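# Reseat two misplaced cartridges flat in their tray

## Task

In the partly filled tray, two cartridges are out of place: one is propped with an end resting on a pocket's rim, and the other lies on top of neighbouring cartridges. Get both to lie flat inside pockets of that same tray with the label side facing up, and make sure the grippers have released them at the end.

## Robot and tools

Robot: two arms, left_arm and right_arm, each with six joints and a two-finger gripper. Every per-joint list (in commands and in results) runs in this order: shoulder, elbow, wrist roll, wrist pitch, waist, wrist yaw. Wrist pitch is sign-flipped relative to the URDF on both arms, so a URDF angle of 1.2 shows up near -1.2. The stated URDF ranges (rad) are: waist -2.618..3.054, shoulder 0..3.142, elbow 0..3.142, wrist pitch -1.571..1.571 (in your numbers, with its sign flipped), wrist yaw -1.571..1.571, wrist roll -2.094..2.094. Real ends may differ by up to 0.036 rad.

Frame: all gripper poses share one scene frame. The origin sits on the table top midway between the arms, +x points out over the table, +z points up, and left_arm sits toward +y. The names left and right do not refer to image sides. The state line gives each arm's end_effector_position in metres and end_effector_quat_wxyz. That point lies between the finger pads, about 1 cm short of the tips, and it can be inaccurate at long reach. The fingers point along the gripper's +z axis and close along its y axis.

A command row holds 14 numbers in [-1, 1]: left_arm's six joint values followed by its opening, then the same seven for right_arm. Both arms must be filled in even if only one moves. The joint values are offsets, not poses, and they are scaled: 1.0 equals 1.202 rad for the waist, 1.258 for the shoulder, 1.238 for the elbow, 2.073 for wrist pitch, and 2.022 for wrist yaw and roll. The opening is absolute: +1 is fully open (pad gap 0.094 m) and -1 is closed. A row may carry 12 extra numbers from 0 to 1. These are stiffness multipliers on position gain, left's six then right's six, in joint order, and they persist until changed.

execute_actions(actions): a list of up to 15 actions. Each action is a table of up to 15 rows, and each row runs for one 1/30 s step. If a table is short, its final row repeats to fill the 15 steps. In every row, offsets are measured from the joint angles at the start of that action, not from the previous row; for a call's first action, that means the angles last reported. If an action would push a joint more than 0.036 rad beyond its range, that action is rejected for both arms. A malformed action, or a first action that fails that check, rejects the whole call. A joint asked past its real end goes only to the end, and the result may say "joint sent to its limit". An empty list just returns the current state and images.

move(target, speed, blocking): target is one row, as above. Its offsets are measured from the Joint positions in the most recent result that printed them. All joints follow synchronized paths, so the hand moves along a curve. speed is the top speed in rad/s of the joint with the farthest to travel, from 0.01 to 2 (default 0.5). Paths take 0.5 to 10 s and are cut off at 10 s. Finger openings are sent at the start. Moves ignore obstacles and the other arm. Faster or deeper contact hits harder. blocking=false returns after 0.5 s. Until the move's end is reported, other moves and actions are refused, so use wait(0) or stop first. The extra move: line gives the ending (done, off_target, moving, held, fault), limits=held or limits=none, and each arm's joint farthest from its target.

wait(seconds): 0 to 10. Arms keep their last command, and any running move continues.
stop(): brakes a running move; the fingers keep going.
zoom_image(camera, region): camera is cam_left_wrist or cam_right_wrist. region is [x0, y0, x1, y1] in pixels of that 616x616 image, with its origin at the top left, at most 504 px per side. Both are fisheye wrist cameras.
finished_scene(scene): pass the current scene number once the goal holds. This cannot be undone.

Results: Joint positions and Joint velocities list each arm's six joints (rad, rad/s), then the pad gap (m). Joint targets shows what the joints are currently being driven toward. grip_measured is the opening on the command scale, with a fixed per-gripper error of about 1 mm. Call results also list step readings; HELD with an arm's label means part of that arm's row was held back. "joint command not followed" means a clearance check altered some targets. FAULT and OVER-TEMPERATURE FAULT lines mean an arm stopped.

Motion limits: on every step each joint's target is clamped to a lead over its measured angle: 0.202 rad for the waist, 0.258 for the shoulder, 0.238 for the elbow, 0.573 for wrist pitch, and 0.522 for yaw and roll. Targets that would put the hand more than 70 mm from where it is get scaled back. Big moves therefore take several actions, so resend whatever is left. Arms sag under zero offsets. To hold an arm, send the offset back to the desired angles in a reply's first call, send zeros afterward, and increase it if the arm still falls short.

Gripping: to hold a part, command an opening below grip_measured. About 0.03 below holds firmly; less than that holds more gently. The pad force tops out near 50-62 N, and it is lower on thin parts. Held parts can be tugged and loose ones nudged by disturbances. Holding loads heats the motors: a warning comes at 75 °C, a 10 s stop of that arm at 90 °C, and at 100 °C the arm goes limp and drops.

Avoid: knocking anything off the table, dropping or slamming cartridges, pressing hard into the tray, and letting the arms collide or push on each other. Open the grippers before finishing.

Each tool is called after "Emit:" by a JSON object that holds its "method" and its "body", one argument or row to a line.

## Session

Emit:
{"method": "execute_actions", "body": {
  "actions": []
}}

Scene clock: 0.00 s.
left_arm: end_effector_position=(+0.2738, -0.0218, +0.2752) grip_measured=+1.000 end_effector_quat_wxyz=(+0.137, -0.051, +0.764, -0.628) | right_arm: end_effector_position=(+0.3684, -0.4450, +0.3845) grip_measured=+1.000 end_effector_quat_wxyz=(+0.605, +0.334, +0.722, +0.029)
Joint names: [shoulder, elbow, wrist roll, wrist pitch, waist, wrist yaw]
Joint positions: left_arm=[ 1.437  0.956 -1.326 -0.282 -0.906  0.503  0.094] | right_arm=[ 1.342  1.404  0.503  0.333 -0.514  0.075  0.094]
Joint velocities: left_arm=[ 0.007  0.007 -0.051  0.022  0.007  0.051  0.   ] | right_arm=[ 0.002  0.002 -0.051  0.051  0.002  0.007  0.   ]
Motor temperatures (°C, as the motors report them): left_arm=[24 24 23 25 24 26] | right_arm=[26 25 26 26 23 23]
Joint targets: left_arm=[1.424 0.970 -1.319 -0.292 -0.906 0.503] | right_arm=[1.330 1.418 0.497 0.322 -0.514 0.077]
Joint stiffness scale: left_arm=[1. 1. 1. 1. 1. 1.] | right_arm=[1. 1. 1. 1. 1. 1.]

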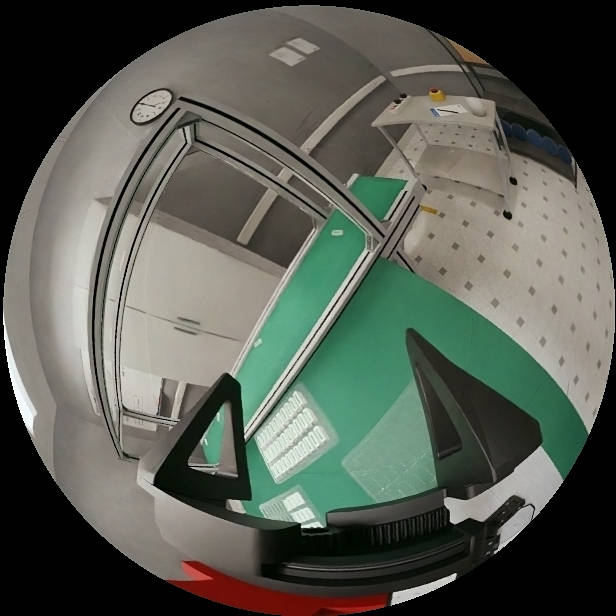

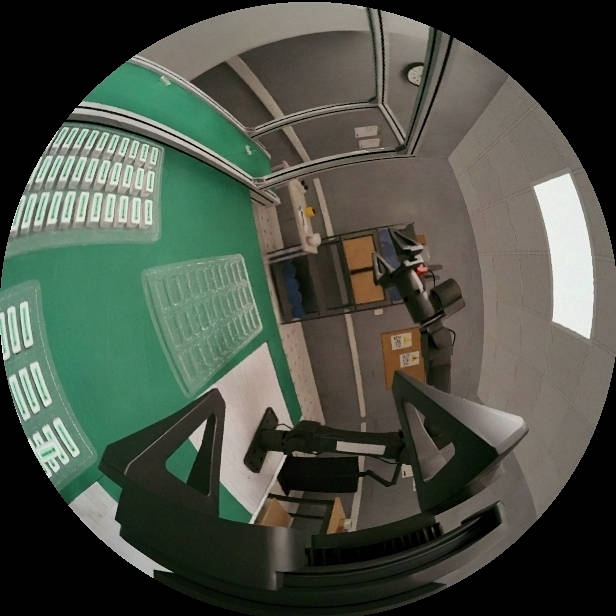

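Emit:
{"method": "move", "body": {
  "target": [-0.109,-0.045,0.656,0.700,0.42,-0.249,1,-0.033,-0.407,-0.249,0.404,0.677,-0.037,1],
  "speed": 1.2
}}

Scene clock: 23.50 s.
left_arm: end_effector_position=(+0.2060, +0.2999, +0.0816) grip_measured=+1.000 end_effector_quat_wxyz=(-0.004, +0.136, +0.991, -0.002) | right_arm: end_effector_position=(+0.1284, -0.2043, +0.0797) grip_measured=+1.000 end_effector_quat_wxyz=(-0.009, -0.242, +0.970, -0.004)
Joint names: [shoulder, elbow, wrist roll, wrist pitch, waist, wrist yaw]
Joint positions: left_arm=[ 1.325  0.907 -0.009  1.16  -0.408  0.006  0.094] | right_arm=[1.33  0.903 0.008 1.163 0.291 0.002 0.094]
Joint velocities: left_arm=[0.007 0.007 0.007 0.066 0.007 0.037 0.   ] | right_arm=[-0.002  0.002 -0.022 -0.095  0.012  0.007  0.   ]
Motor temperatures (°C, as the motors report them): left_arm=[26 26 23 29 24 26] | right_arm=[27 27 26 31 23 23]
Joint targets: left_arm=[1.300 0.900 0.001 1.169 -0.401 -0.001] | right_arm=[1.300 0.900 -0.001 1.171 0.300 -0.000]
Joint stiffness scale: left_arm=[1. 1. 1. 1. 1. 1.] | right_arm=[1. 1. 1. 1. 1. 1.]
move: off_target (left_arm, right_arm); limits=none; left_arm: farthest joint: the shoulder, 0.025 radians from its target (0.137 radians at the start); right_arm: farthest joint: the shoulder, 0.029 radians from its target (0.041 radians at the start)

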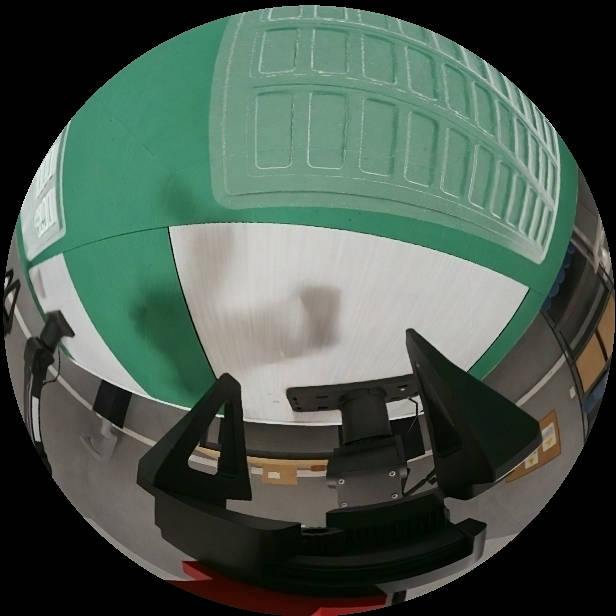

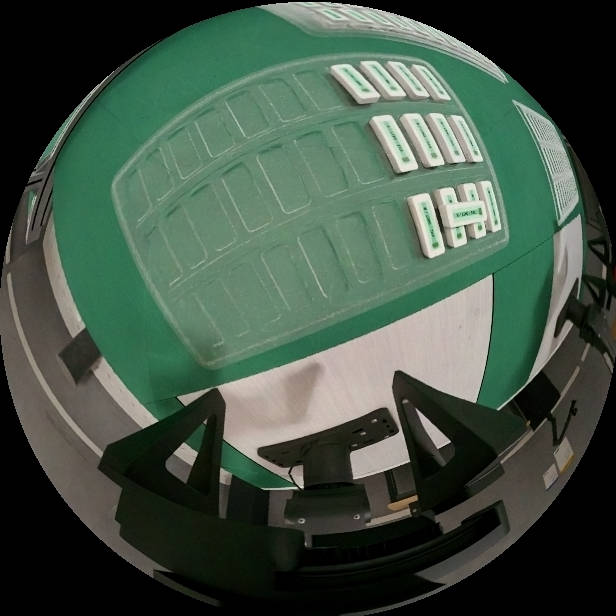

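Emit:
{"method": "zoom_image", "body": {
  "camera": "cam_right_wrist",
  "region": [300,40,540,280]
}}

Region (300, 40, 540, 280) of cam_right_wrist's 616x616 image, scaled by 2.100, with more detail than that image has.

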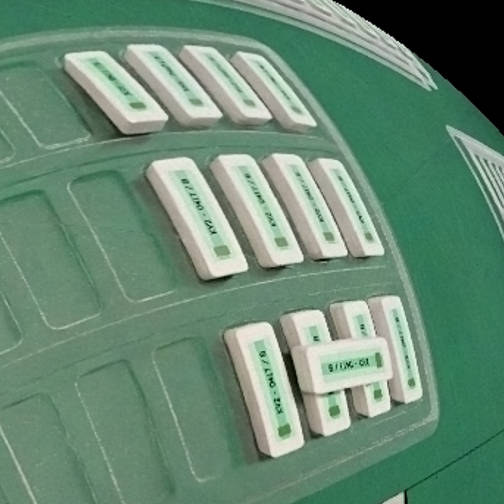

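Emit:
{"method": "move", "body": {
  "target": [0,0,0,0,0,0,1,0.19,0.24,0,0.003,0.215,0,1],
  "speed": 1
}}

Scene clock: 60.27 s.
left_arm: end_effector_position=(+0.2059, +0.3000, +0.0816) grip_measured=+1.000 end_effector_quat_wxyz=(-0.004, +0.136, +0.991, -0.002) | right_arm: end_effector_position=(+0.1510, -0.1145, +0.0970) grip_measured=+1.000 end_effector_quat_wxyz=(+0.009, -0.363, +0.932, +0.003)
Joint names: [shoulder, elbow, wrist roll, wrist pitch, waist, wrist yaw]
Joint positions: left_arm=[ 1.325  0.907 -0.008  1.161 -0.408  0.006  0.094] | right_arm=[1.561 1.173 0.007 1.164 0.544 0.001 0.094]
Joint velocities: left_arm=[-0.012  0.002  0.007 -0.007 -0.007 -0.11   0.   ] | right_arm=[ 0.007  0.012 -0.051 -0.051  0.017  0.022  0.   ]
Motor temperatures (°C, as the motors report them): left_arm=[26 25 23 27 24 26] | right_arm=[27 27 26 28 23 23]
Joint targets: left_arm=[1.325 0.907 -0.009 1.160 -0.408 0.006] | right_arm=[1.569 1.200 0.007 1.169 0.549 0.003]
Joint stiffness scale: left_arm=[1. 1. 1. 1. 1. 1.] | right_arm=[1. 1. 1. 1. 1. 1.]
move: off_target (right_arm); limits=none; left_arm: farthest joint: the wrist pitch, 0.001 radians from its target (0.001 radians at the start); right_arm: farthest joint: the elbow, 0.027 radians from its target (0.297 radians at the start)

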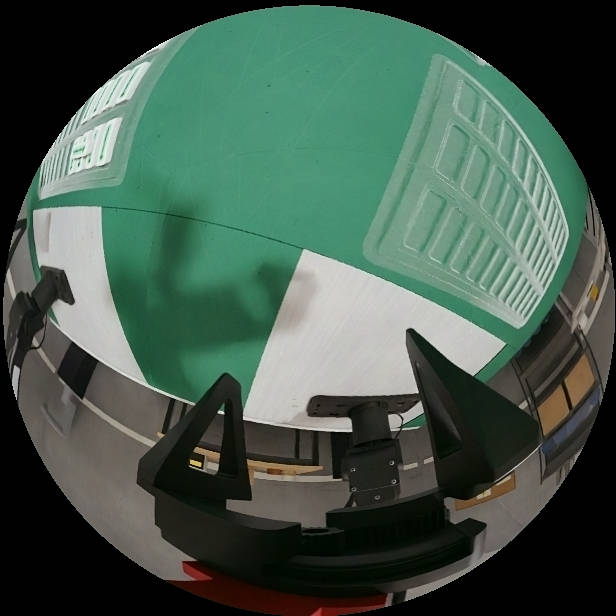

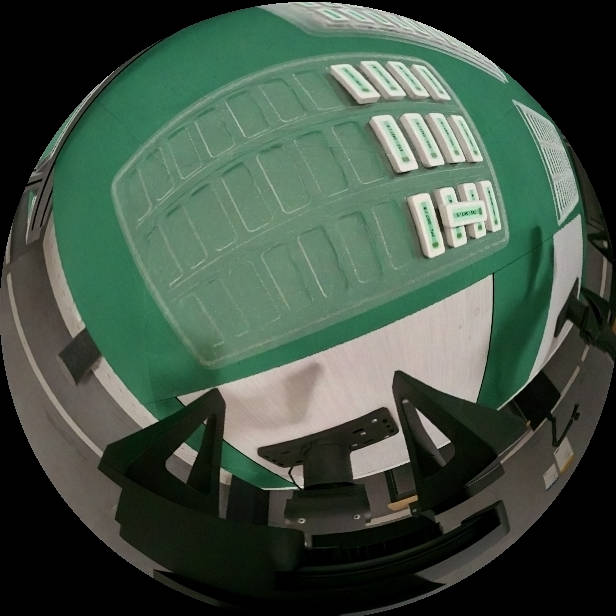

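Emit:
{"method": "move", "body": {
  "target": [0.389,0.479,0,0.046,-0.311,0,1,-0.2,-0.2,0,0,-0.6,0,1],
  "speed": 1
}}

Scene clock: 90.23 s.
left_arm: end_effector_position=(+0.2727, +0.1562, +0.0981) grip_measured=+1.000 end_effector_quat_wxyz=(-0.014, +0.318, +0.948, +0.002) | right_arm: end_effector_position=(+0.1606, -0.2915, +0.0850) grip_measured=+1.000 end_effector_quat_wxyz=(-0.000, -0.015, +1.000, -0.000)
Joint names: [shoulder, elbow, wrist roll, wrist pitch, waist, wrist yaw]
Joint positions: left_arm=[ 1.818  1.467 -0.008  1.246 -0.781  0.004  0.094] | right_arm=[ 1.339  0.931  0.007  1.163 -0.169  0.001  0.094]
Joint velocities: left_arm=[ 0.002 -0.017  0.051 -0.022 -0.027  0.081  0.   ] | right_arm=[-0.027 -0.002  0.007 -0.007 -0.017 -0.081  0.   ]
Motor temperatures (°C, as the motors report them): left_arm=[25 25 23 26 24 26] | right_arm=[27 28 26 27 23 23]
Joint targets: left_arm=[1.814 1.499 -0.008 1.256 -0.782 0.006] | right_arm=[1.309 0.925 0.007 1.164 -0.177 0.001]
Joint stiffness scale: left_arm=[1. 1. 1. 1. 1. 1.] | right_arm=[1. 1. 1. 1. 1. 1.]
move: off_target (left_arm, right_arm); limits=none; left_arm: farthest joint: the elbow, 0.033 radians from its target (0.593 radians at the start); right_arm: farthest joint: the shoulder, 0.030 radians from its target (0.251 radians at the start)

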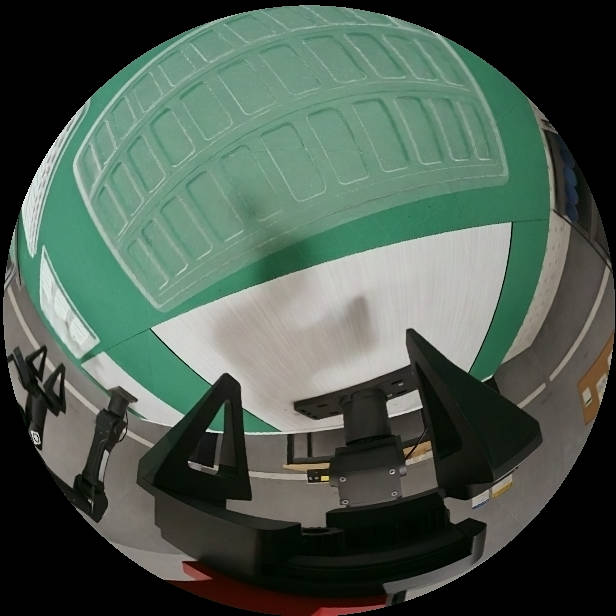

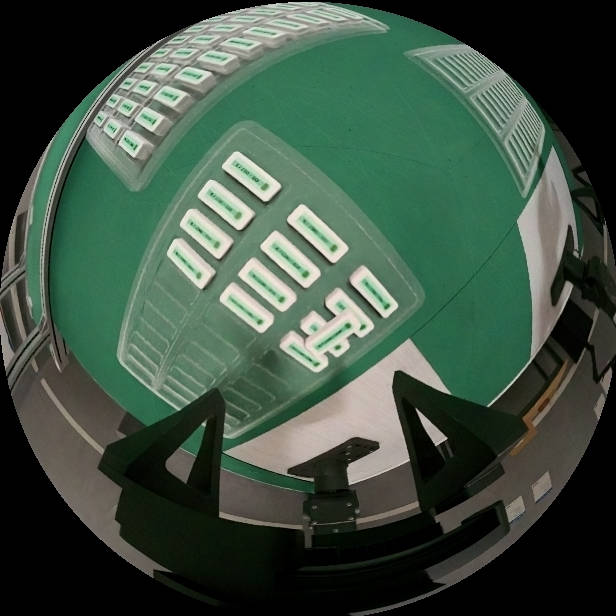

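Emit:
{"method": "zoom_image", "body": {
  "camera": "cam_right_wrist",
  "region": [150,140,430,420]
}}

Region (150, 140, 430, 420) of cam_right_wrist's 616x616 image, scaled by 1.800, with more detail than that image has.

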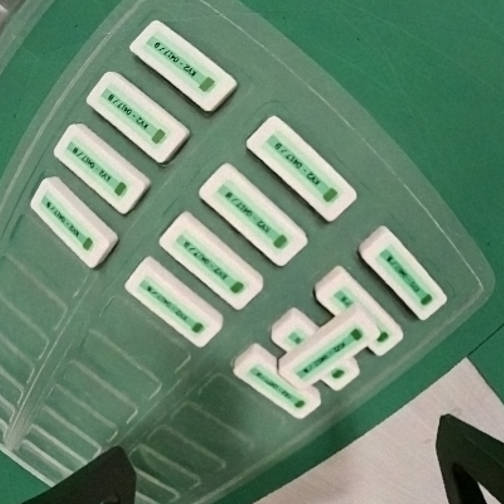

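Emit:
{"method": "move", "body": {
  "target": [0.004,-0.073,0.43,-0.068,-0.045,0,1,0,0,0,0,0,0,1]
}}

Scene clock: 111.13 s.
left_arm: end_effector_position=(+0.2697, +0.1387, +0.0778) grip_measured=+1.000 end_effector_quat_wxyz=(+0.010, +0.701, +0.713, -0.001) | right_arm: end_effector_position=(+0.1606, -0.2915, +0.0850) grip_measured=+1.000 end_effector_quat_wxyz=(-0.000, -0.015, +1.000, -0.000)
Joint names: [shoulder, elbow, wrist roll, wrist pitch, waist, wrist yaw]
Joint positions: left_arm=[ 1.818  1.385  0.852  1.118 -0.828  0.004  0.094] | right_arm=[ 1.339  0.931  0.007  1.163 -0.169  0.001  0.094]
Joint velocities: left_arm=[-0.012 -0.012 -0.022  0.022 -0.007  0.007  0.   ] | right_arm=[ 0.007  0.012 -0.022  0.051 -0.012 -0.051  0.   ]
Motor temperatures (°C, as the motors report them): left_arm=[27 26 23 26 24 26] | right_arm=[27 28 26 27 23 23]
Joint targets: left_arm=[1.823 1.376 0.861 1.105 -0.835 0.004] | right_arm=[1.339 0.931 0.007 1.163 -0.169 0.001]
Joint stiffness scale: left_arm=[1. 1. 1. 1. 1. 1.] | right_arm=[1. 1. 1. 1. 1. 1.]
move: done; limits=none; left_arm: farthest joint: the wrist pitch, 0.013 radians from its target (0.142 radians at the start); right_arm: farthest joint: the waist, 0.000 radians from its target (0.000 radians at the start)

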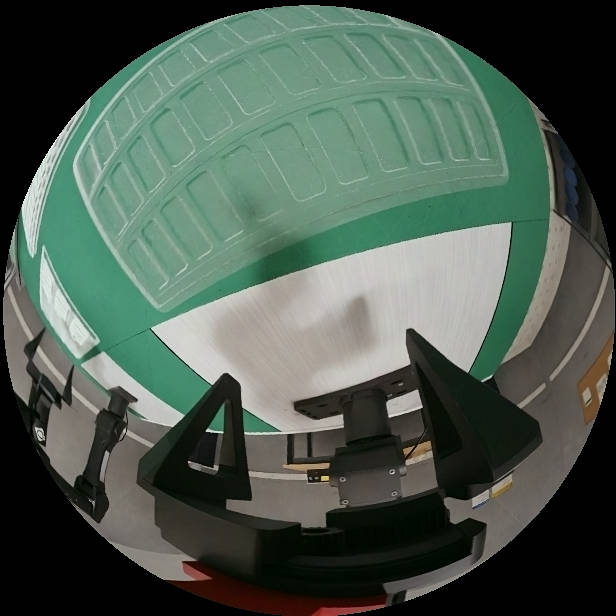

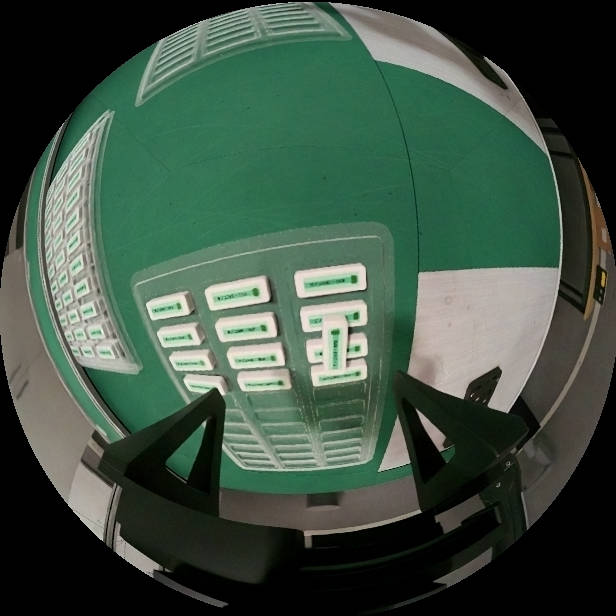

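Emit:
{"method": "move", "body": {
  "target": [-0.02,-0.117,-0.012,-0.057,-0.033,0,-0.2,0,0,0,0,0,0,1]
}}

Scene clock: 123.60 s.
left_arm: end_effector_position=(+0.2494, +0.1418, +0.0439) grip_measured=-0.197 end_effector_quat_wxyz=(-0.006, +0.707, +0.707, -0.002) | right_arm: end_effector_position=(+0.1606, -0.2915, +0.0850) grip_measured=+1.000 end_effector_quat_wxyz=(-0.000, -0.015, +1.000, -0.000)
Joint names: [shoulder, elbow, wrist roll, wrist pitch, waist, wrist yaw]
Joint positions: left_arm=[ 1.818  1.246  0.836  1.011 -0.862  0.004  0.038] | right_arm=[ 1.339  0.931  0.007  1.163 -0.169  0.001  0.094]
Joint velocities: left_arm=[-0.027  0.002  0.007  0.051 -0.002  0.007 -0.   ] | right_arm=[-0.002  0.002  0.007  0.022  0.002 -0.125  0.   ]
Motor temperatures (°C, as the motors report them): left_arm=[27 26 23 26 24 26] | right_arm=[27 28 26 27 23 23]
Joint targets: left_arm=[1.793 1.240 0.828 0.999 -0.867 0.004] | right_arm=[1.339 0.931 0.007 1.163 -0.169 0.001]
Joint stiffness scale: left_arm=[1. 1. 1. 1. 1. 1.] | right_arm=[1. 1. 1. 1. 1. 1.]
move: off_target (left_arm); limits=none; left_arm: farthest joint: the shoulder, 0.026 radians from its target (0.026 radians at the start); right_arm: farthest joint: the waist, 0.000 radians from its target (0.000 radians at the start)

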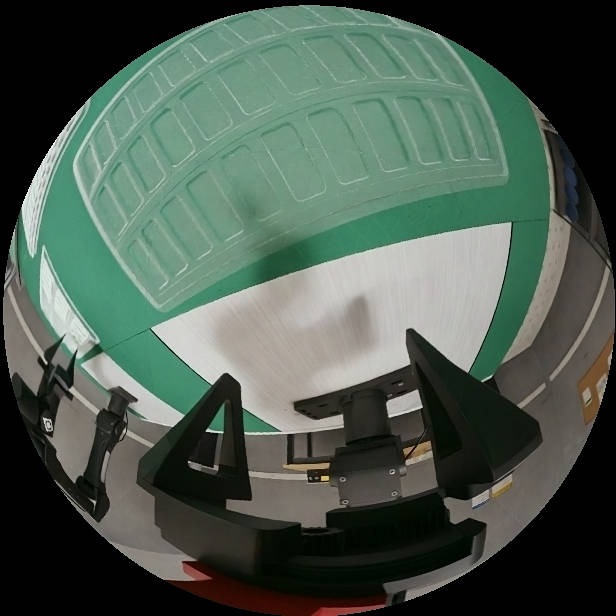

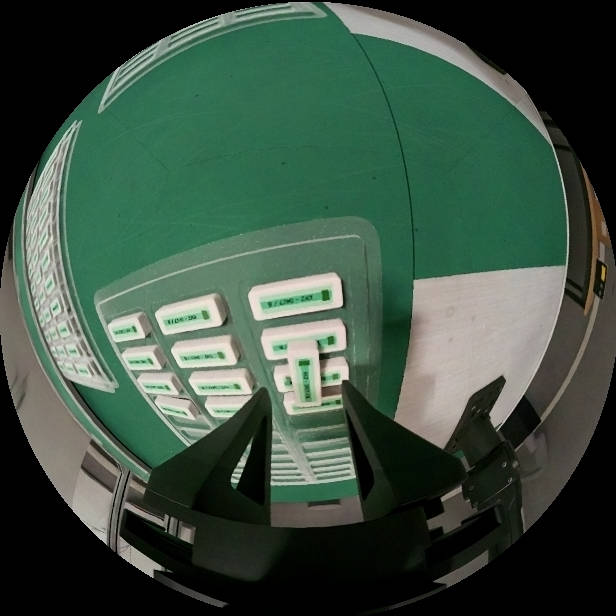

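Emit:
{"method": "move", "body": {
  "target": [-0.01,-0.043,0,-0.024,0,0,-0.2,0,0,0,0,0,0,1],
  "speed": 0.2
}}

Emit:
{"method": "zoom_image", "body": {
  "camera": "cam_right_wrist",
  "region": [180,250,440,480]
}}

Scene clock: 132.43 s.
left_arm: end_effector_position=(+0.2452, +0.1455, +0.0334) grip_measured=-0.197 end_effector_quat_wxyz=(-0.010, +0.707, +0.707, -0.002) | right_arm: end_effector_position=(+0.1606, -0.2915, +0.0850) grip_measured=+1.000 end_effector_quat_wxyz=(-0.000, -0.015, +1.000, -0.000)
Joint names: [shoulder, elbow, wrist roll, wrist pitch, waist, wrist yaw]
Joint positions: left_arm=[ 1.818  1.201  0.836  0.974 -0.862  0.004  0.038] | right_arm=[ 1.339  0.931  0.007  1.163 -0.169  0.001  0.094]
Joint velocities: left_arm=[ 0.002 -0.012  0.051  0.022 -0.007 -0.022 -0.   ] | right_arm=[-0.007 -0.002  0.081  0.066 -0.012  0.066  0.   ]
Motor temperatures (°C, as the motors report them): left_arm=[28 26 23 26 24 26] | right_arm=[27 28 26 27 23 23]
Joint targets: left_arm=[1.806 1.193 0.836 0.962 -0.862 0.004] | right_arm=[1.339 0.931 0.007 1.163 -0.169 0.001]
Joint stiffness scale: left_arm=[1. 1. 1. 1. 1. 1.] | right_arm=[1. 1. 1. 1. 1. 1.]
move: done; limits=none; left_arm: farthest joint: the shoulder, 0.013 radians from its target (0.013 radians at the start); right_arm: farthest joint: the waist, 0.000 radians from its target (0.000 radians at the start)

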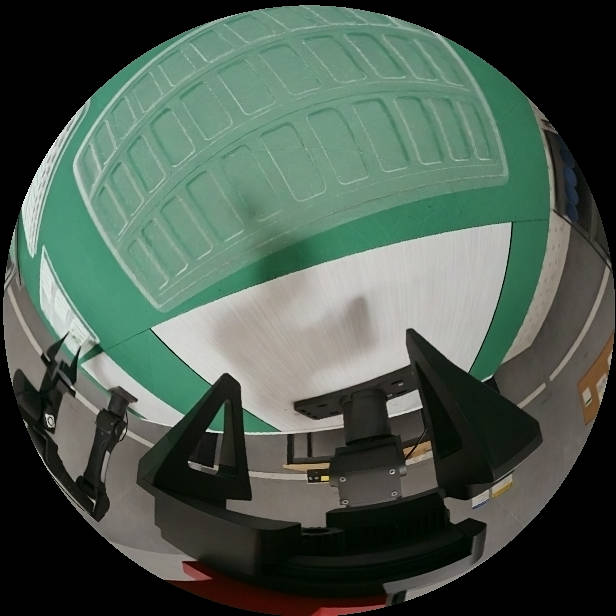

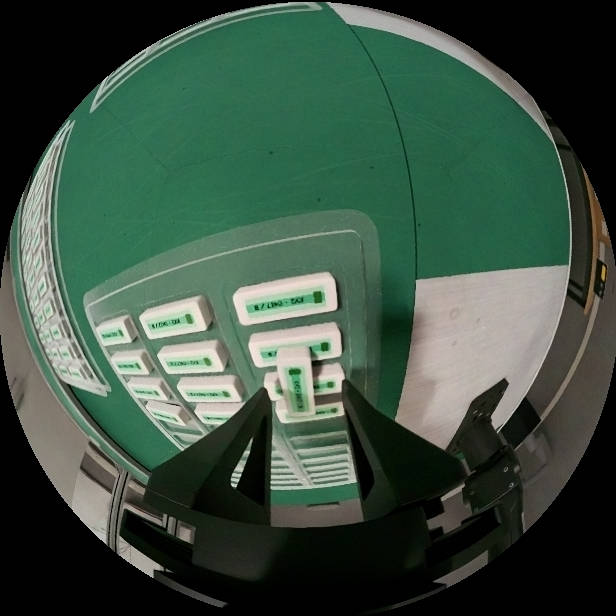

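Region (180, 250, 440, 480) of cam_right_wrist's 616x616 image, scaled by 1.938, with more detail than that image has; it fills the top 446 rows of this view, and the rest is white.

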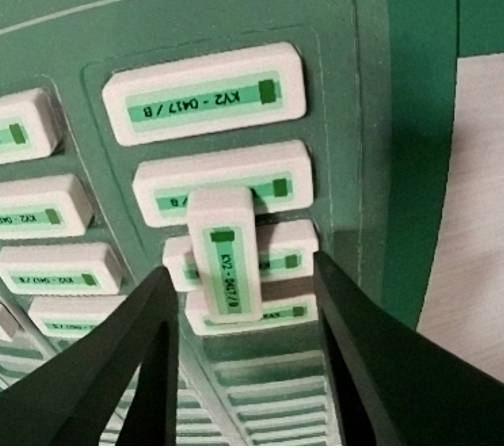

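Emit:
{"method": "move", "body": {
  "target": [0.016,-0.022,0,-0.022,0.008,0,-0.2,0,0,0,0,0,0,1],
  "speed": 0.2
}}

Scene clock: 138.03 s.
left_arm: end_effector_position=(+0.2450, +0.1457, +0.0227) grip_measured=-0.197 end_effector_quat_wxyz=(-0.013, +0.707, +0.707, -0.003) | right_arm: end_effector_position=(+0.1606, -0.2915, +0.0850) grip_measured=+1.000 end_effector_quat_wxyz=(-0.000, -0.015, +1.000, -0.000)
Joint names: [shoulder, elbow, wrist roll, wrist pitch, waist, wrist yaw]
Joint positions: left_arm=[ 1.839  1.182  0.836  0.94  -0.862  0.004  0.038] | right_arm=[ 1.339  0.931  0.007  1.163 -0.169  0.001  0.094]
Joint velocities: left_arm=[ 0.012 -0.012 -0.022 -0.037  0.002 -0.037  0.001] | right_arm=[-0.007 -0.017  0.007  0.007  0.012 -0.066  0.   ]
Motor temperatures (°C, as the motors report them): left_arm=[28 26 23 26 24 26] | right_arm=[27 28 26 27 23 23]
Joint targets: left_arm=[1.839 1.174 0.836 0.928 -0.852 0.004] | right_arm=[1.339 0.931 0.007 1.163 -0.169 0.001]
Joint stiffness scale: left_arm=[1. 1. 1. 1. 1. 1.] | right_arm=[1. 1. 1. 1. 1. 1.]
move: done; limits=none; left_arm: farthest joint: the wrist pitch, 0.012 radians from its target (0.045 radians at the start); right_arm: farthest joint: the waist, 0.000 radians from its target (0.000 radians at the start)

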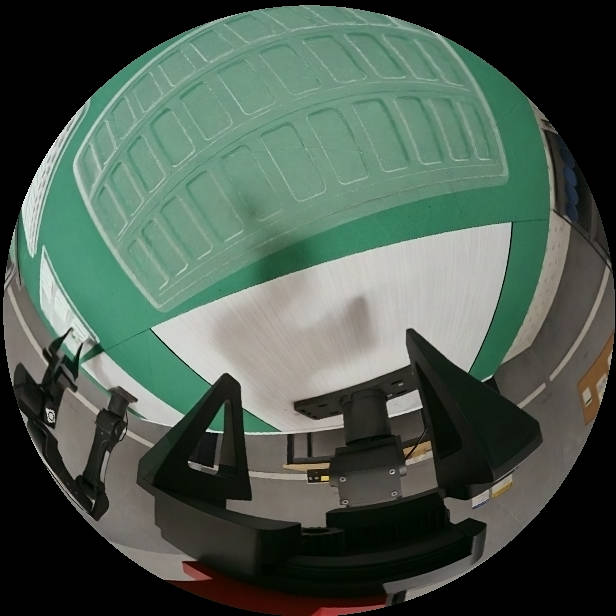

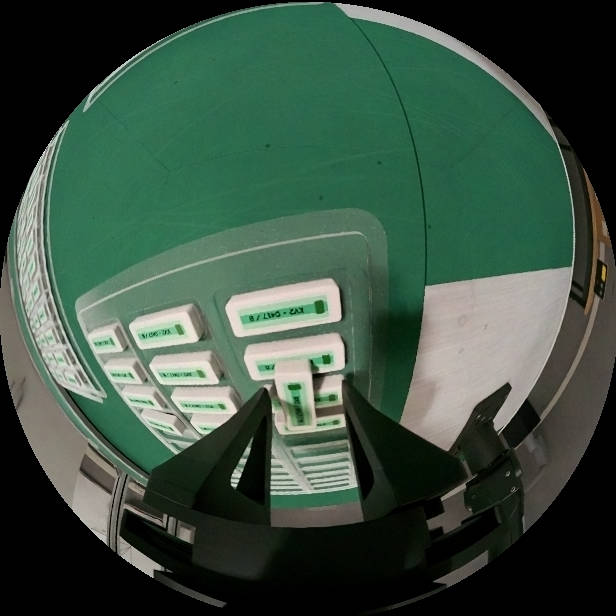

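Emit:
{"method": "move", "body": {
  "target": [0.012,-0.02,0,-0.018,0.012,0,-0.2,0,0,0,0,0,0,1],
  "speed": 0.2
}}

Emit:
{"method": "execute_actions", "body": {
  "actions": [
    [[0,0,0,0,0,0,-0.7,0,0,0,0,0,0,1]]
  ]
}}

Scene clock: 142.67 s.
left_arm: end_effector_position=(+0.2477, +0.1445, +0.0205) grip_measured=-0.197 end_effector_quat_wxyz=(-0.008, +0.706, +0.708, -0.002) | right_arm: end_effector_position=(+0.1606, -0.2915, +0.0850) grip_measured=+1.000 end_effector_quat_wxyz=(-0.000, -0.015, +1.000, -0.000)
Joint names: [shoulder, elbow, wrist roll, wrist pitch, waist, wrist yaw]
Joint positions: left_arm=[ 1.844  1.179  0.836  0.923 -0.859  0.004  0.038] | right_arm=[ 1.339  0.931  0.007  1.163 -0.169  0.001  0.094]
Joint velocities: left_arm=[-0.002  0.012 -0.007 -0.051  0.002  0.037 -0.001] | right_arm=[-0.002 -0.007  0.066 -0.037  0.002 -0.095  0.   ]
Motor temperatures (°C, as the motors report them): left_arm=[28 25 23 26 24 26] | right_arm=[27 28 26 27 23 23]
Joint targets: left_arm=[1.854 1.157 0.836 0.903 -0.847 0.004] | right_arm=[1.339 0.931 0.007 1.163 -0.169 0.001]
Joint stiffness scale: left_arm=[1. 1. 1. 1. 1. 1.] | right_arm=[1. 1. 1. 1. 1. 1.]
move: off_target (left_arm); limits=none; left_arm: farthest joint: the elbow, 0.022 radians from its target (0.025 radians at the start); right_arm: farthest joint: the waist, 0.000 radians from its target (0.000 radians at the start)

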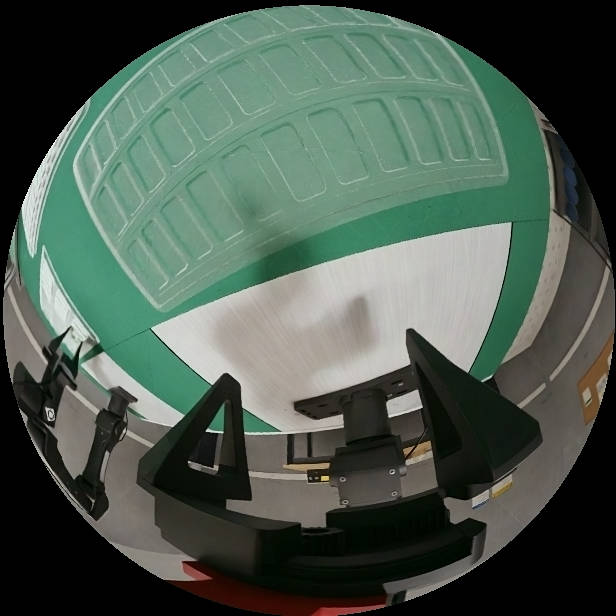

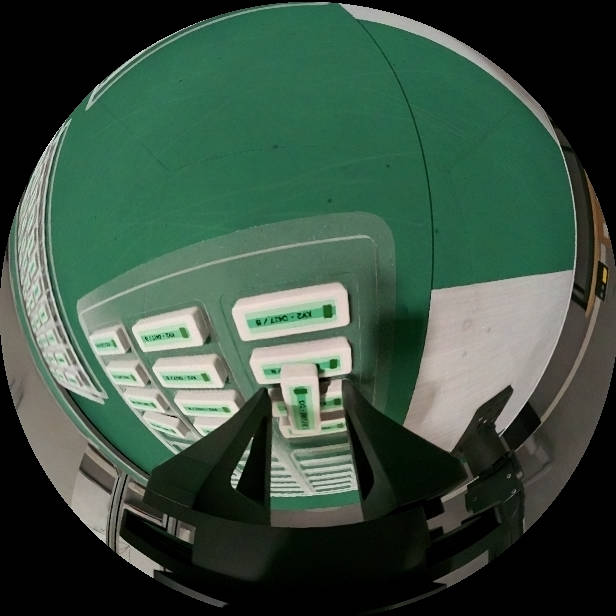

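Scene clock: 143.17 s.
left_arm: end_effector_position=(+0.2495, +0.1446, +0.0204) grip_measured=-0.680 end_effector_quat_wxyz=(-0.006, +0.706, +0.708, +0.001) | right_arm: end_effector_position=(+0.1606, -0.2915, +0.0850) grip_measured=+1.000 end_effector_quat_wxyz=(-0.000, -0.015, +1.000, -0.000)
Joint names: [shoulder, elbow, wrist roll, wrist pitch, waist, wrist yaw]
Joint positions: left_arm=[ 1.844  1.179  0.836  0.918 -0.859 -0.003  0.015] | right_arm=[ 1.339  0.931  0.007  1.163 -0.169  0.001  0.094]
Joint velocities: left_arm=[-0.002  0.007 -0.051 -0.037 -0.017 -0.007 -0.   ] | right_arm=[ 0.012  0.012  0.022 -0.081  0.012  0.051  0.   ]
Motor temperatures (°C, as the motors report them): left_arm=[28 25 23 26 24 26] | right_arm=[27 28 26 27 23 23]
Joint targets: left_arm=[1.844 1.179 0.836 0.923 -0.859 0.004] | right_arm=[1.339 0.931 0.007 1.163 -0.169 0.001]
Joint stiffness scale: left_arm=[1. 1. 1. 1. 1. 1.] | right_arm=[1. 1. 1. 1. 1. 1.]
Step readings (joint positions):
0: left_arm=[1.844 1.179 0.836 0.923 -0.859 0.004] | right_arm=[1.339 0.931 0.007 1.163 -0.169 0.001]
1: left_arm=[1.844 1.179 0.836 0.922 -0.859 0.002] | right_arm=[1.339 0.931 0.007 1.163 -0.169 0.001]
2: left_arm=[1.844 1.179 0.836 0.919 -0.859 -0.001] | right_arm=[1.339 0.931 0.007 1.163 -0.169 0.001]
4: left_arm=[1.844 1.179 0.836 0.918 -0.859 -0.003] | right_arm=[1.339 0.931 0.007 1.163 -0.169 0.001]
8: left_arm=[1.844 1.179 0.836 0.918 -0.859 -0.003] | right_arm=[1.339 0.931 0.007 1.163 -0.169 0.001]
15: Joint positions above

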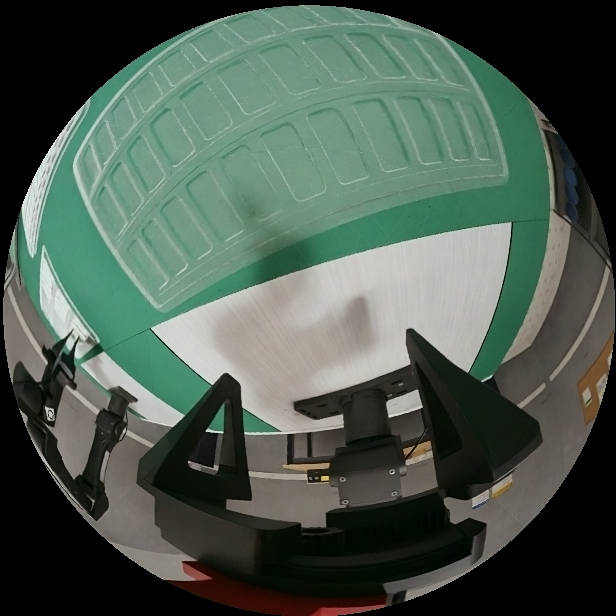

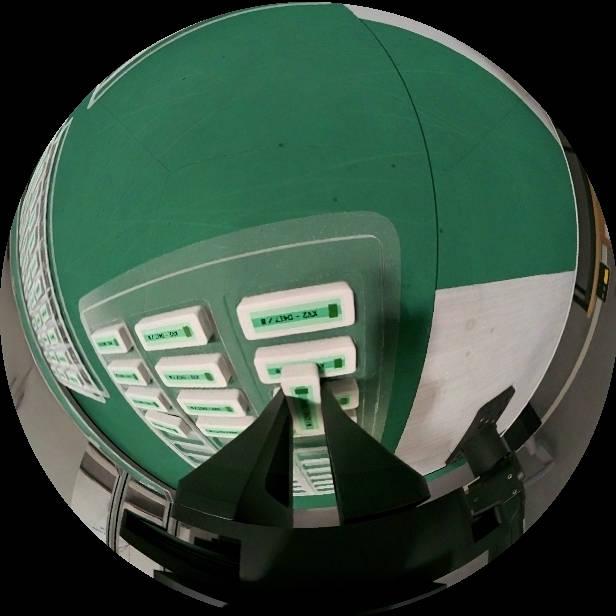

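Emit:
{"method": "move", "body": {
  "target": [0,0.13,0,0.075,0,0,-0.72,0,0,0,0,0,0,1]
}}

Emit:
{"method": "execute_actions", "body": {
  "actions": []
}}

Scene clock: 157.27 s.
left_arm: end_effector_position=(+0.2569, +0.1382, +0.0513) grip_measured=-0.680 end_effector_quat_wxyz=(-0.012, +0.706, +0.708, +0.002) | right_arm: end_effector_position=(+0.1606, -0.2915, +0.0850) grip_measured=+1.000 end_effector_quat_wxyz=(-0.000, -0.015, +1.000, -0.000)
Joint names: [shoulder, elbow, wrist roll, wrist pitch, waist, wrist yaw]
Joint positions: left_arm=[ 1.847  1.314  0.836  1.06  -0.859 -0.004  0.015] | right_arm=[ 1.339  0.931  0.007  1.163 -0.169  0.001  0.094]
Joint velocities: left_arm=[-0.007  0.007 -0.022  0.081 -0.002 -0.066  0.   ] | right_arm=[ 0.007 -0.002  0.022 -0.022 -0.002 -0.051  0.   ]
Motor temperatures (°C, as the motors report them): left_arm=[28 26 23 26 24 26] | right_arm=[27 28 26 27 23 23]
Joint targets: left_arm=[1.844 1.340 0.836 1.073 -0.859 -0.003] | right_arm=[1.339 0.931 0.007 1.163 -0.169 0.001]
Joint stiffness scale: left_arm=[1. 1. 1. 1. 1. 1.] | right_arm=[1. 1. 1. 1. 1. 1.]
move: off_target (left_arm); limits=none; left_arm: farthest joint: the elbow, 0.026 radians from its target (0.161 radians at the start); right_arm: farthest joint: the waist, 0.000 radians from its target (0.000 radians at the start)

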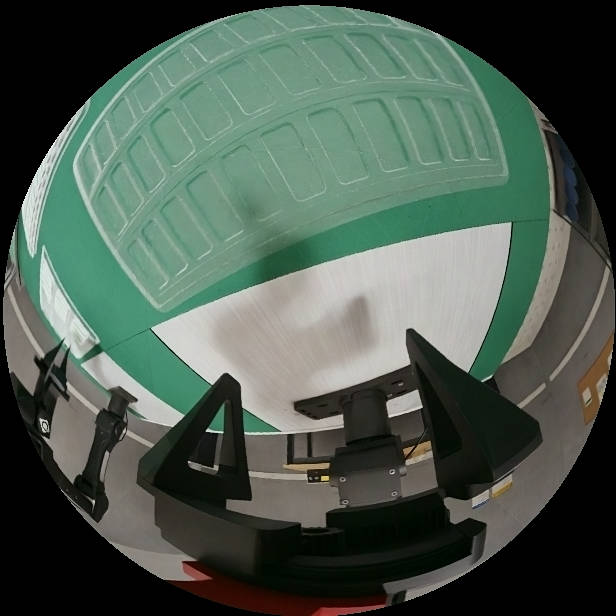

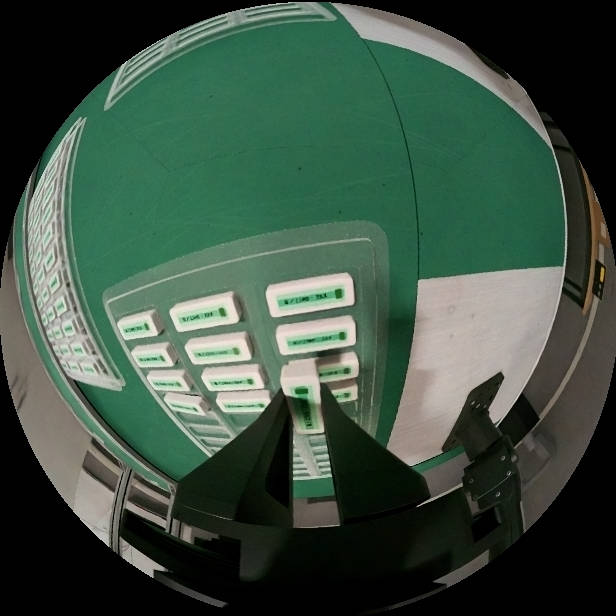

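Scene clock: 157.27 s.
left_arm: end_effector_position=(+0.2569, +0.1382, +0.0513) grip_measured=-0.680 end_effector_quat_wxyz=(-0.012, +0.706, +0.708, +0.002) | right_arm: end_effector_position=(+0.1606, -0.2915, +0.0850) grip_measured=+1.000 end_effector_quat_wxyz=(-0.000, -0.015, +1.000, -0.000)
Joint names: [shoulder, elbow, wrist roll, wrist pitch, waist, wrist yaw]
Joint positions: left_arm=[ 1.847  1.314  0.836  1.06  -0.859 -0.004  0.015] | right_arm=[ 1.339  0.931  0.007  1.163 -0.169  0.001  0.094]
Joint velocities: left_arm=[-0.007  0.007 -0.022  0.081 -0.002 -0.066  0.   ] | right_arm=[ 0.007 -0.002  0.022 -0.022 -0.002 -0.051  0.   ]
Motor temperatures (°C, as the motors report them): left_arm=[28 26 23 26 24 26] | right_arm=[27 28 26 27 23 23]
Joint targets: left_arm=[1.844 1.340 0.836 1.073 -0.859 -0.003] | right_arm=[1.339 0.931 0.007 1.163 -0.169 0.001]
Joint stiffness scale: left_arm=[1. 1. 1. 1. 1. 1.] | right_arm=[1. 1. 1. 1. 1. 1.]

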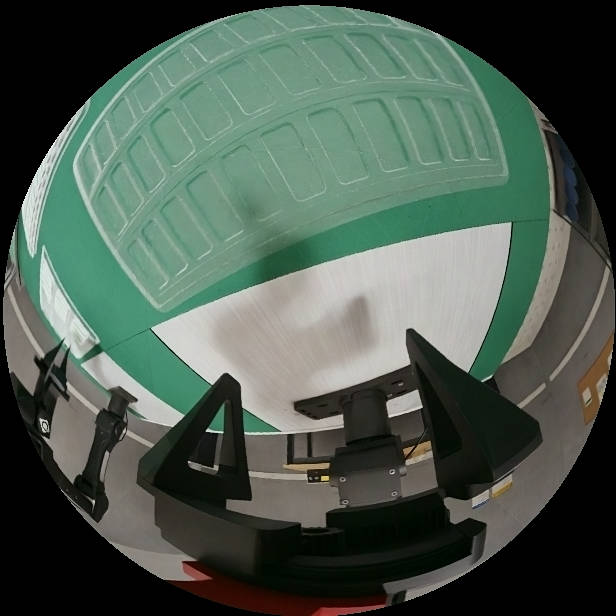

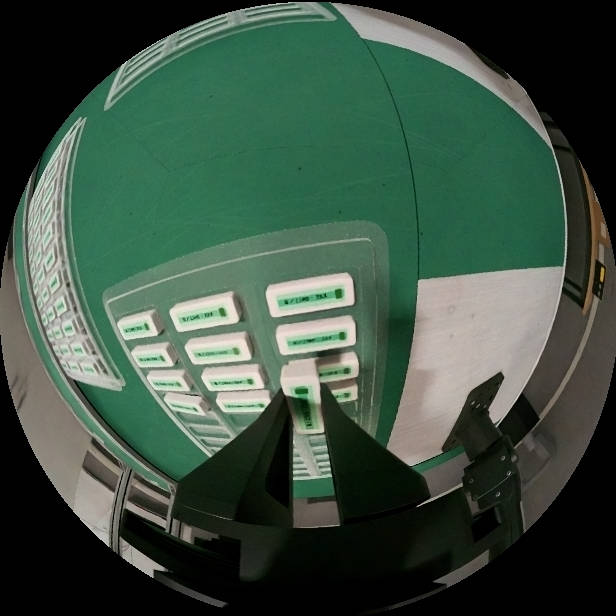

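Emit:
{"method": "move", "body": {
  "target": [-0.185,-0.15,-0.671,0,0.182,0,-0.72,0,0,0,0,0,0,1],
  "speed": 0.9
}}

Scene clock: 163.07 s.
left_arm: end_effector_position=(+0.2591, +0.2166, +0.0677) grip_measured=-0.680 end_effector_quat_wxyz=(+0.004, +0.004, +1.000, +0.000) | right_arm: end_effector_position=(+0.1606, -0.2915, +0.0850) grip_measured=+1.000 end_effector_quat_wxyz=(-0.000, -0.015, +1.000, -0.000)
Joint names: [shoulder, elbow, wrist roll, wrist pitch, waist, wrist yaw]
Joint positions: left_arm=[ 1.642  1.138 -0.511  1.06  -0.646 -0.004  0.015] | right_arm=[ 1.339  0.931  0.007  1.163 -0.169  0.001  0.094]
Joint velocities: left_arm=[-0.007 -0.002 -0.051  0.037  0.002 -0.022 -0.001] | right_arm=[-0.012 -0.007  0.051  0.022  0.007 -0.022  0.   ]
Motor temperatures (°C, as the motors report them): left_arm=[28 26 23 26 24 26] | right_arm=[27 28 26 27 23 23]
Joint targets: left_arm=[1.614 1.128 -0.521 1.060 -0.640 -0.004] | right_arm=[1.339 0.931 0.007 1.163 -0.169 0.001]
Joint stiffness scale: left_arm=[1. 1. 1. 1. 1. 1.] | right_arm=[1. 1. 1. 1. 1. 1.]
move: off_target (left_arm); limits=none; left_arm: farthest joint: the shoulder, 0.027 radians from its target (0.233 radians at the start); right_arm: farthest joint: the waist, 0.000 radians from its target (0.000 radians at the start)

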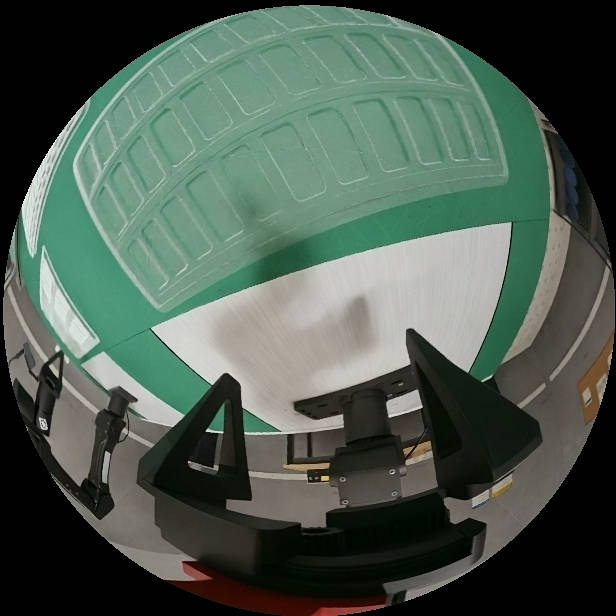

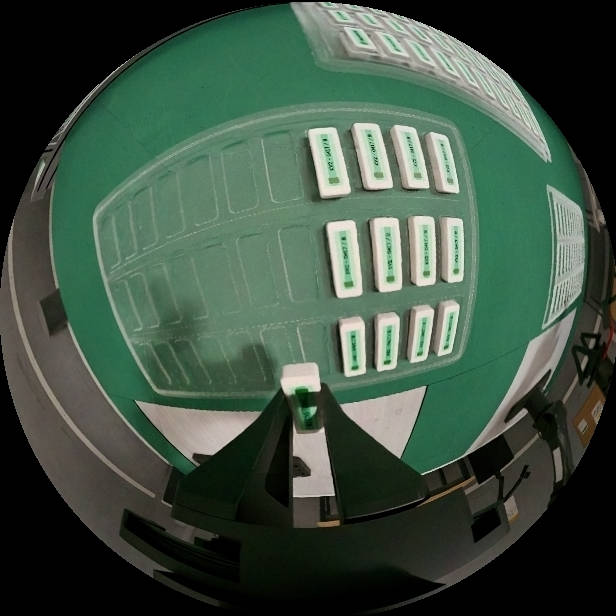

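Emit:
{"method": "move", "body": {
  "target": [-0.01,-0.1,-0.018,-0.055,-0.035,0,-0.72,0,0,0,0,0,0,1],
  "speed": 0.3
}}

Scene clock: 178.73 s.
left_arm: end_effector_position=(+0.2425, +0.2157, +0.0399) grip_measured=-0.680 end_effector_quat_wxyz=(-0.003, +0.009, +1.000, +0.006) | right_arm: end_effector_position=(+0.1606, -0.2915, +0.0850) grip_measured=+1.000 end_effector_quat_wxyz=(-0.000, -0.015, +1.000, -0.000)
Joint names: [shoulder, elbow, wrist roll, wrist pitch, waist, wrist yaw]
Joint positions: left_arm=[ 1.64   1.02  -0.538  0.961 -0.682 -0.007  0.015] | right_arm=[ 1.339  0.931  0.007  1.163 -0.169  0.001  0.094]
Joint velocities: left_arm=[-0.002 -0.002 -0.007  0.081 -0.002 -0.051  0.   ] | right_arm=[-0.002  0.012 -0.022  0.037 -0.007  0.066  0.   ]
Motor temperatures (°C, as the motors report them): left_arm=[28 26 23 26 24 26] | right_arm=[27 28 26 27 23 23]
Joint targets: left_arm=[1.629 1.014 -0.547 0.946 -0.689 -0.004] | right_arm=[1.339 0.931 0.007 1.163 -0.169 0.001]
Joint stiffness scale: left_arm=[1. 1. 1. 1. 1. 1.] | right_arm=[1. 1. 1. 1. 1. 1.]
move: done; limits=none; left_arm: farthest joint: the wrist pitch, 0.015 radians from its target (0.105 radians at the start); right_arm: farthest joint: the waist, 0.000 radians from its target (0.000 radians at the start)

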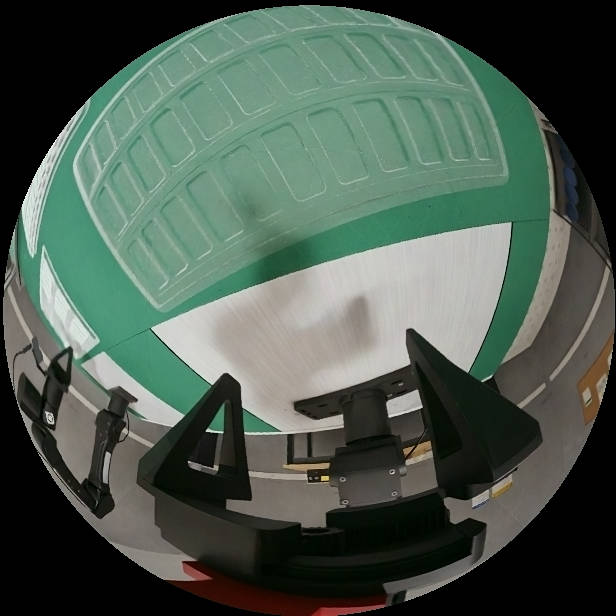

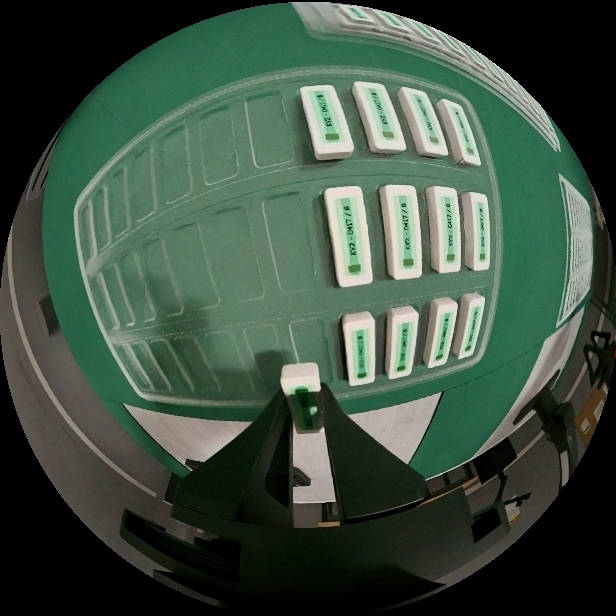

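Emit:
{"method": "zoom_image", "body": {
  "camera": "cam_right_wrist",
  "region": [200,60,500,440]
}}

Region (200, 60, 500, 440) of cam_right_wrist's 616x616 image, scaled by 1.326, with more detail than that image has; it fills the left 398 columns of this view, and the rest is white.

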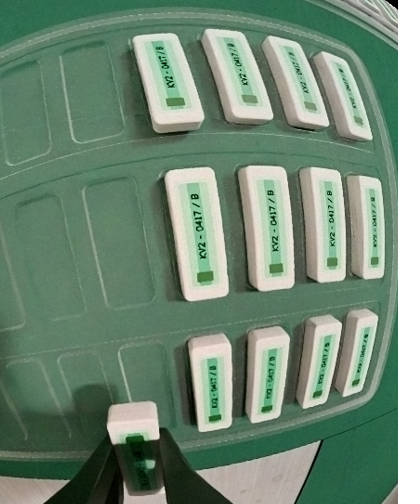

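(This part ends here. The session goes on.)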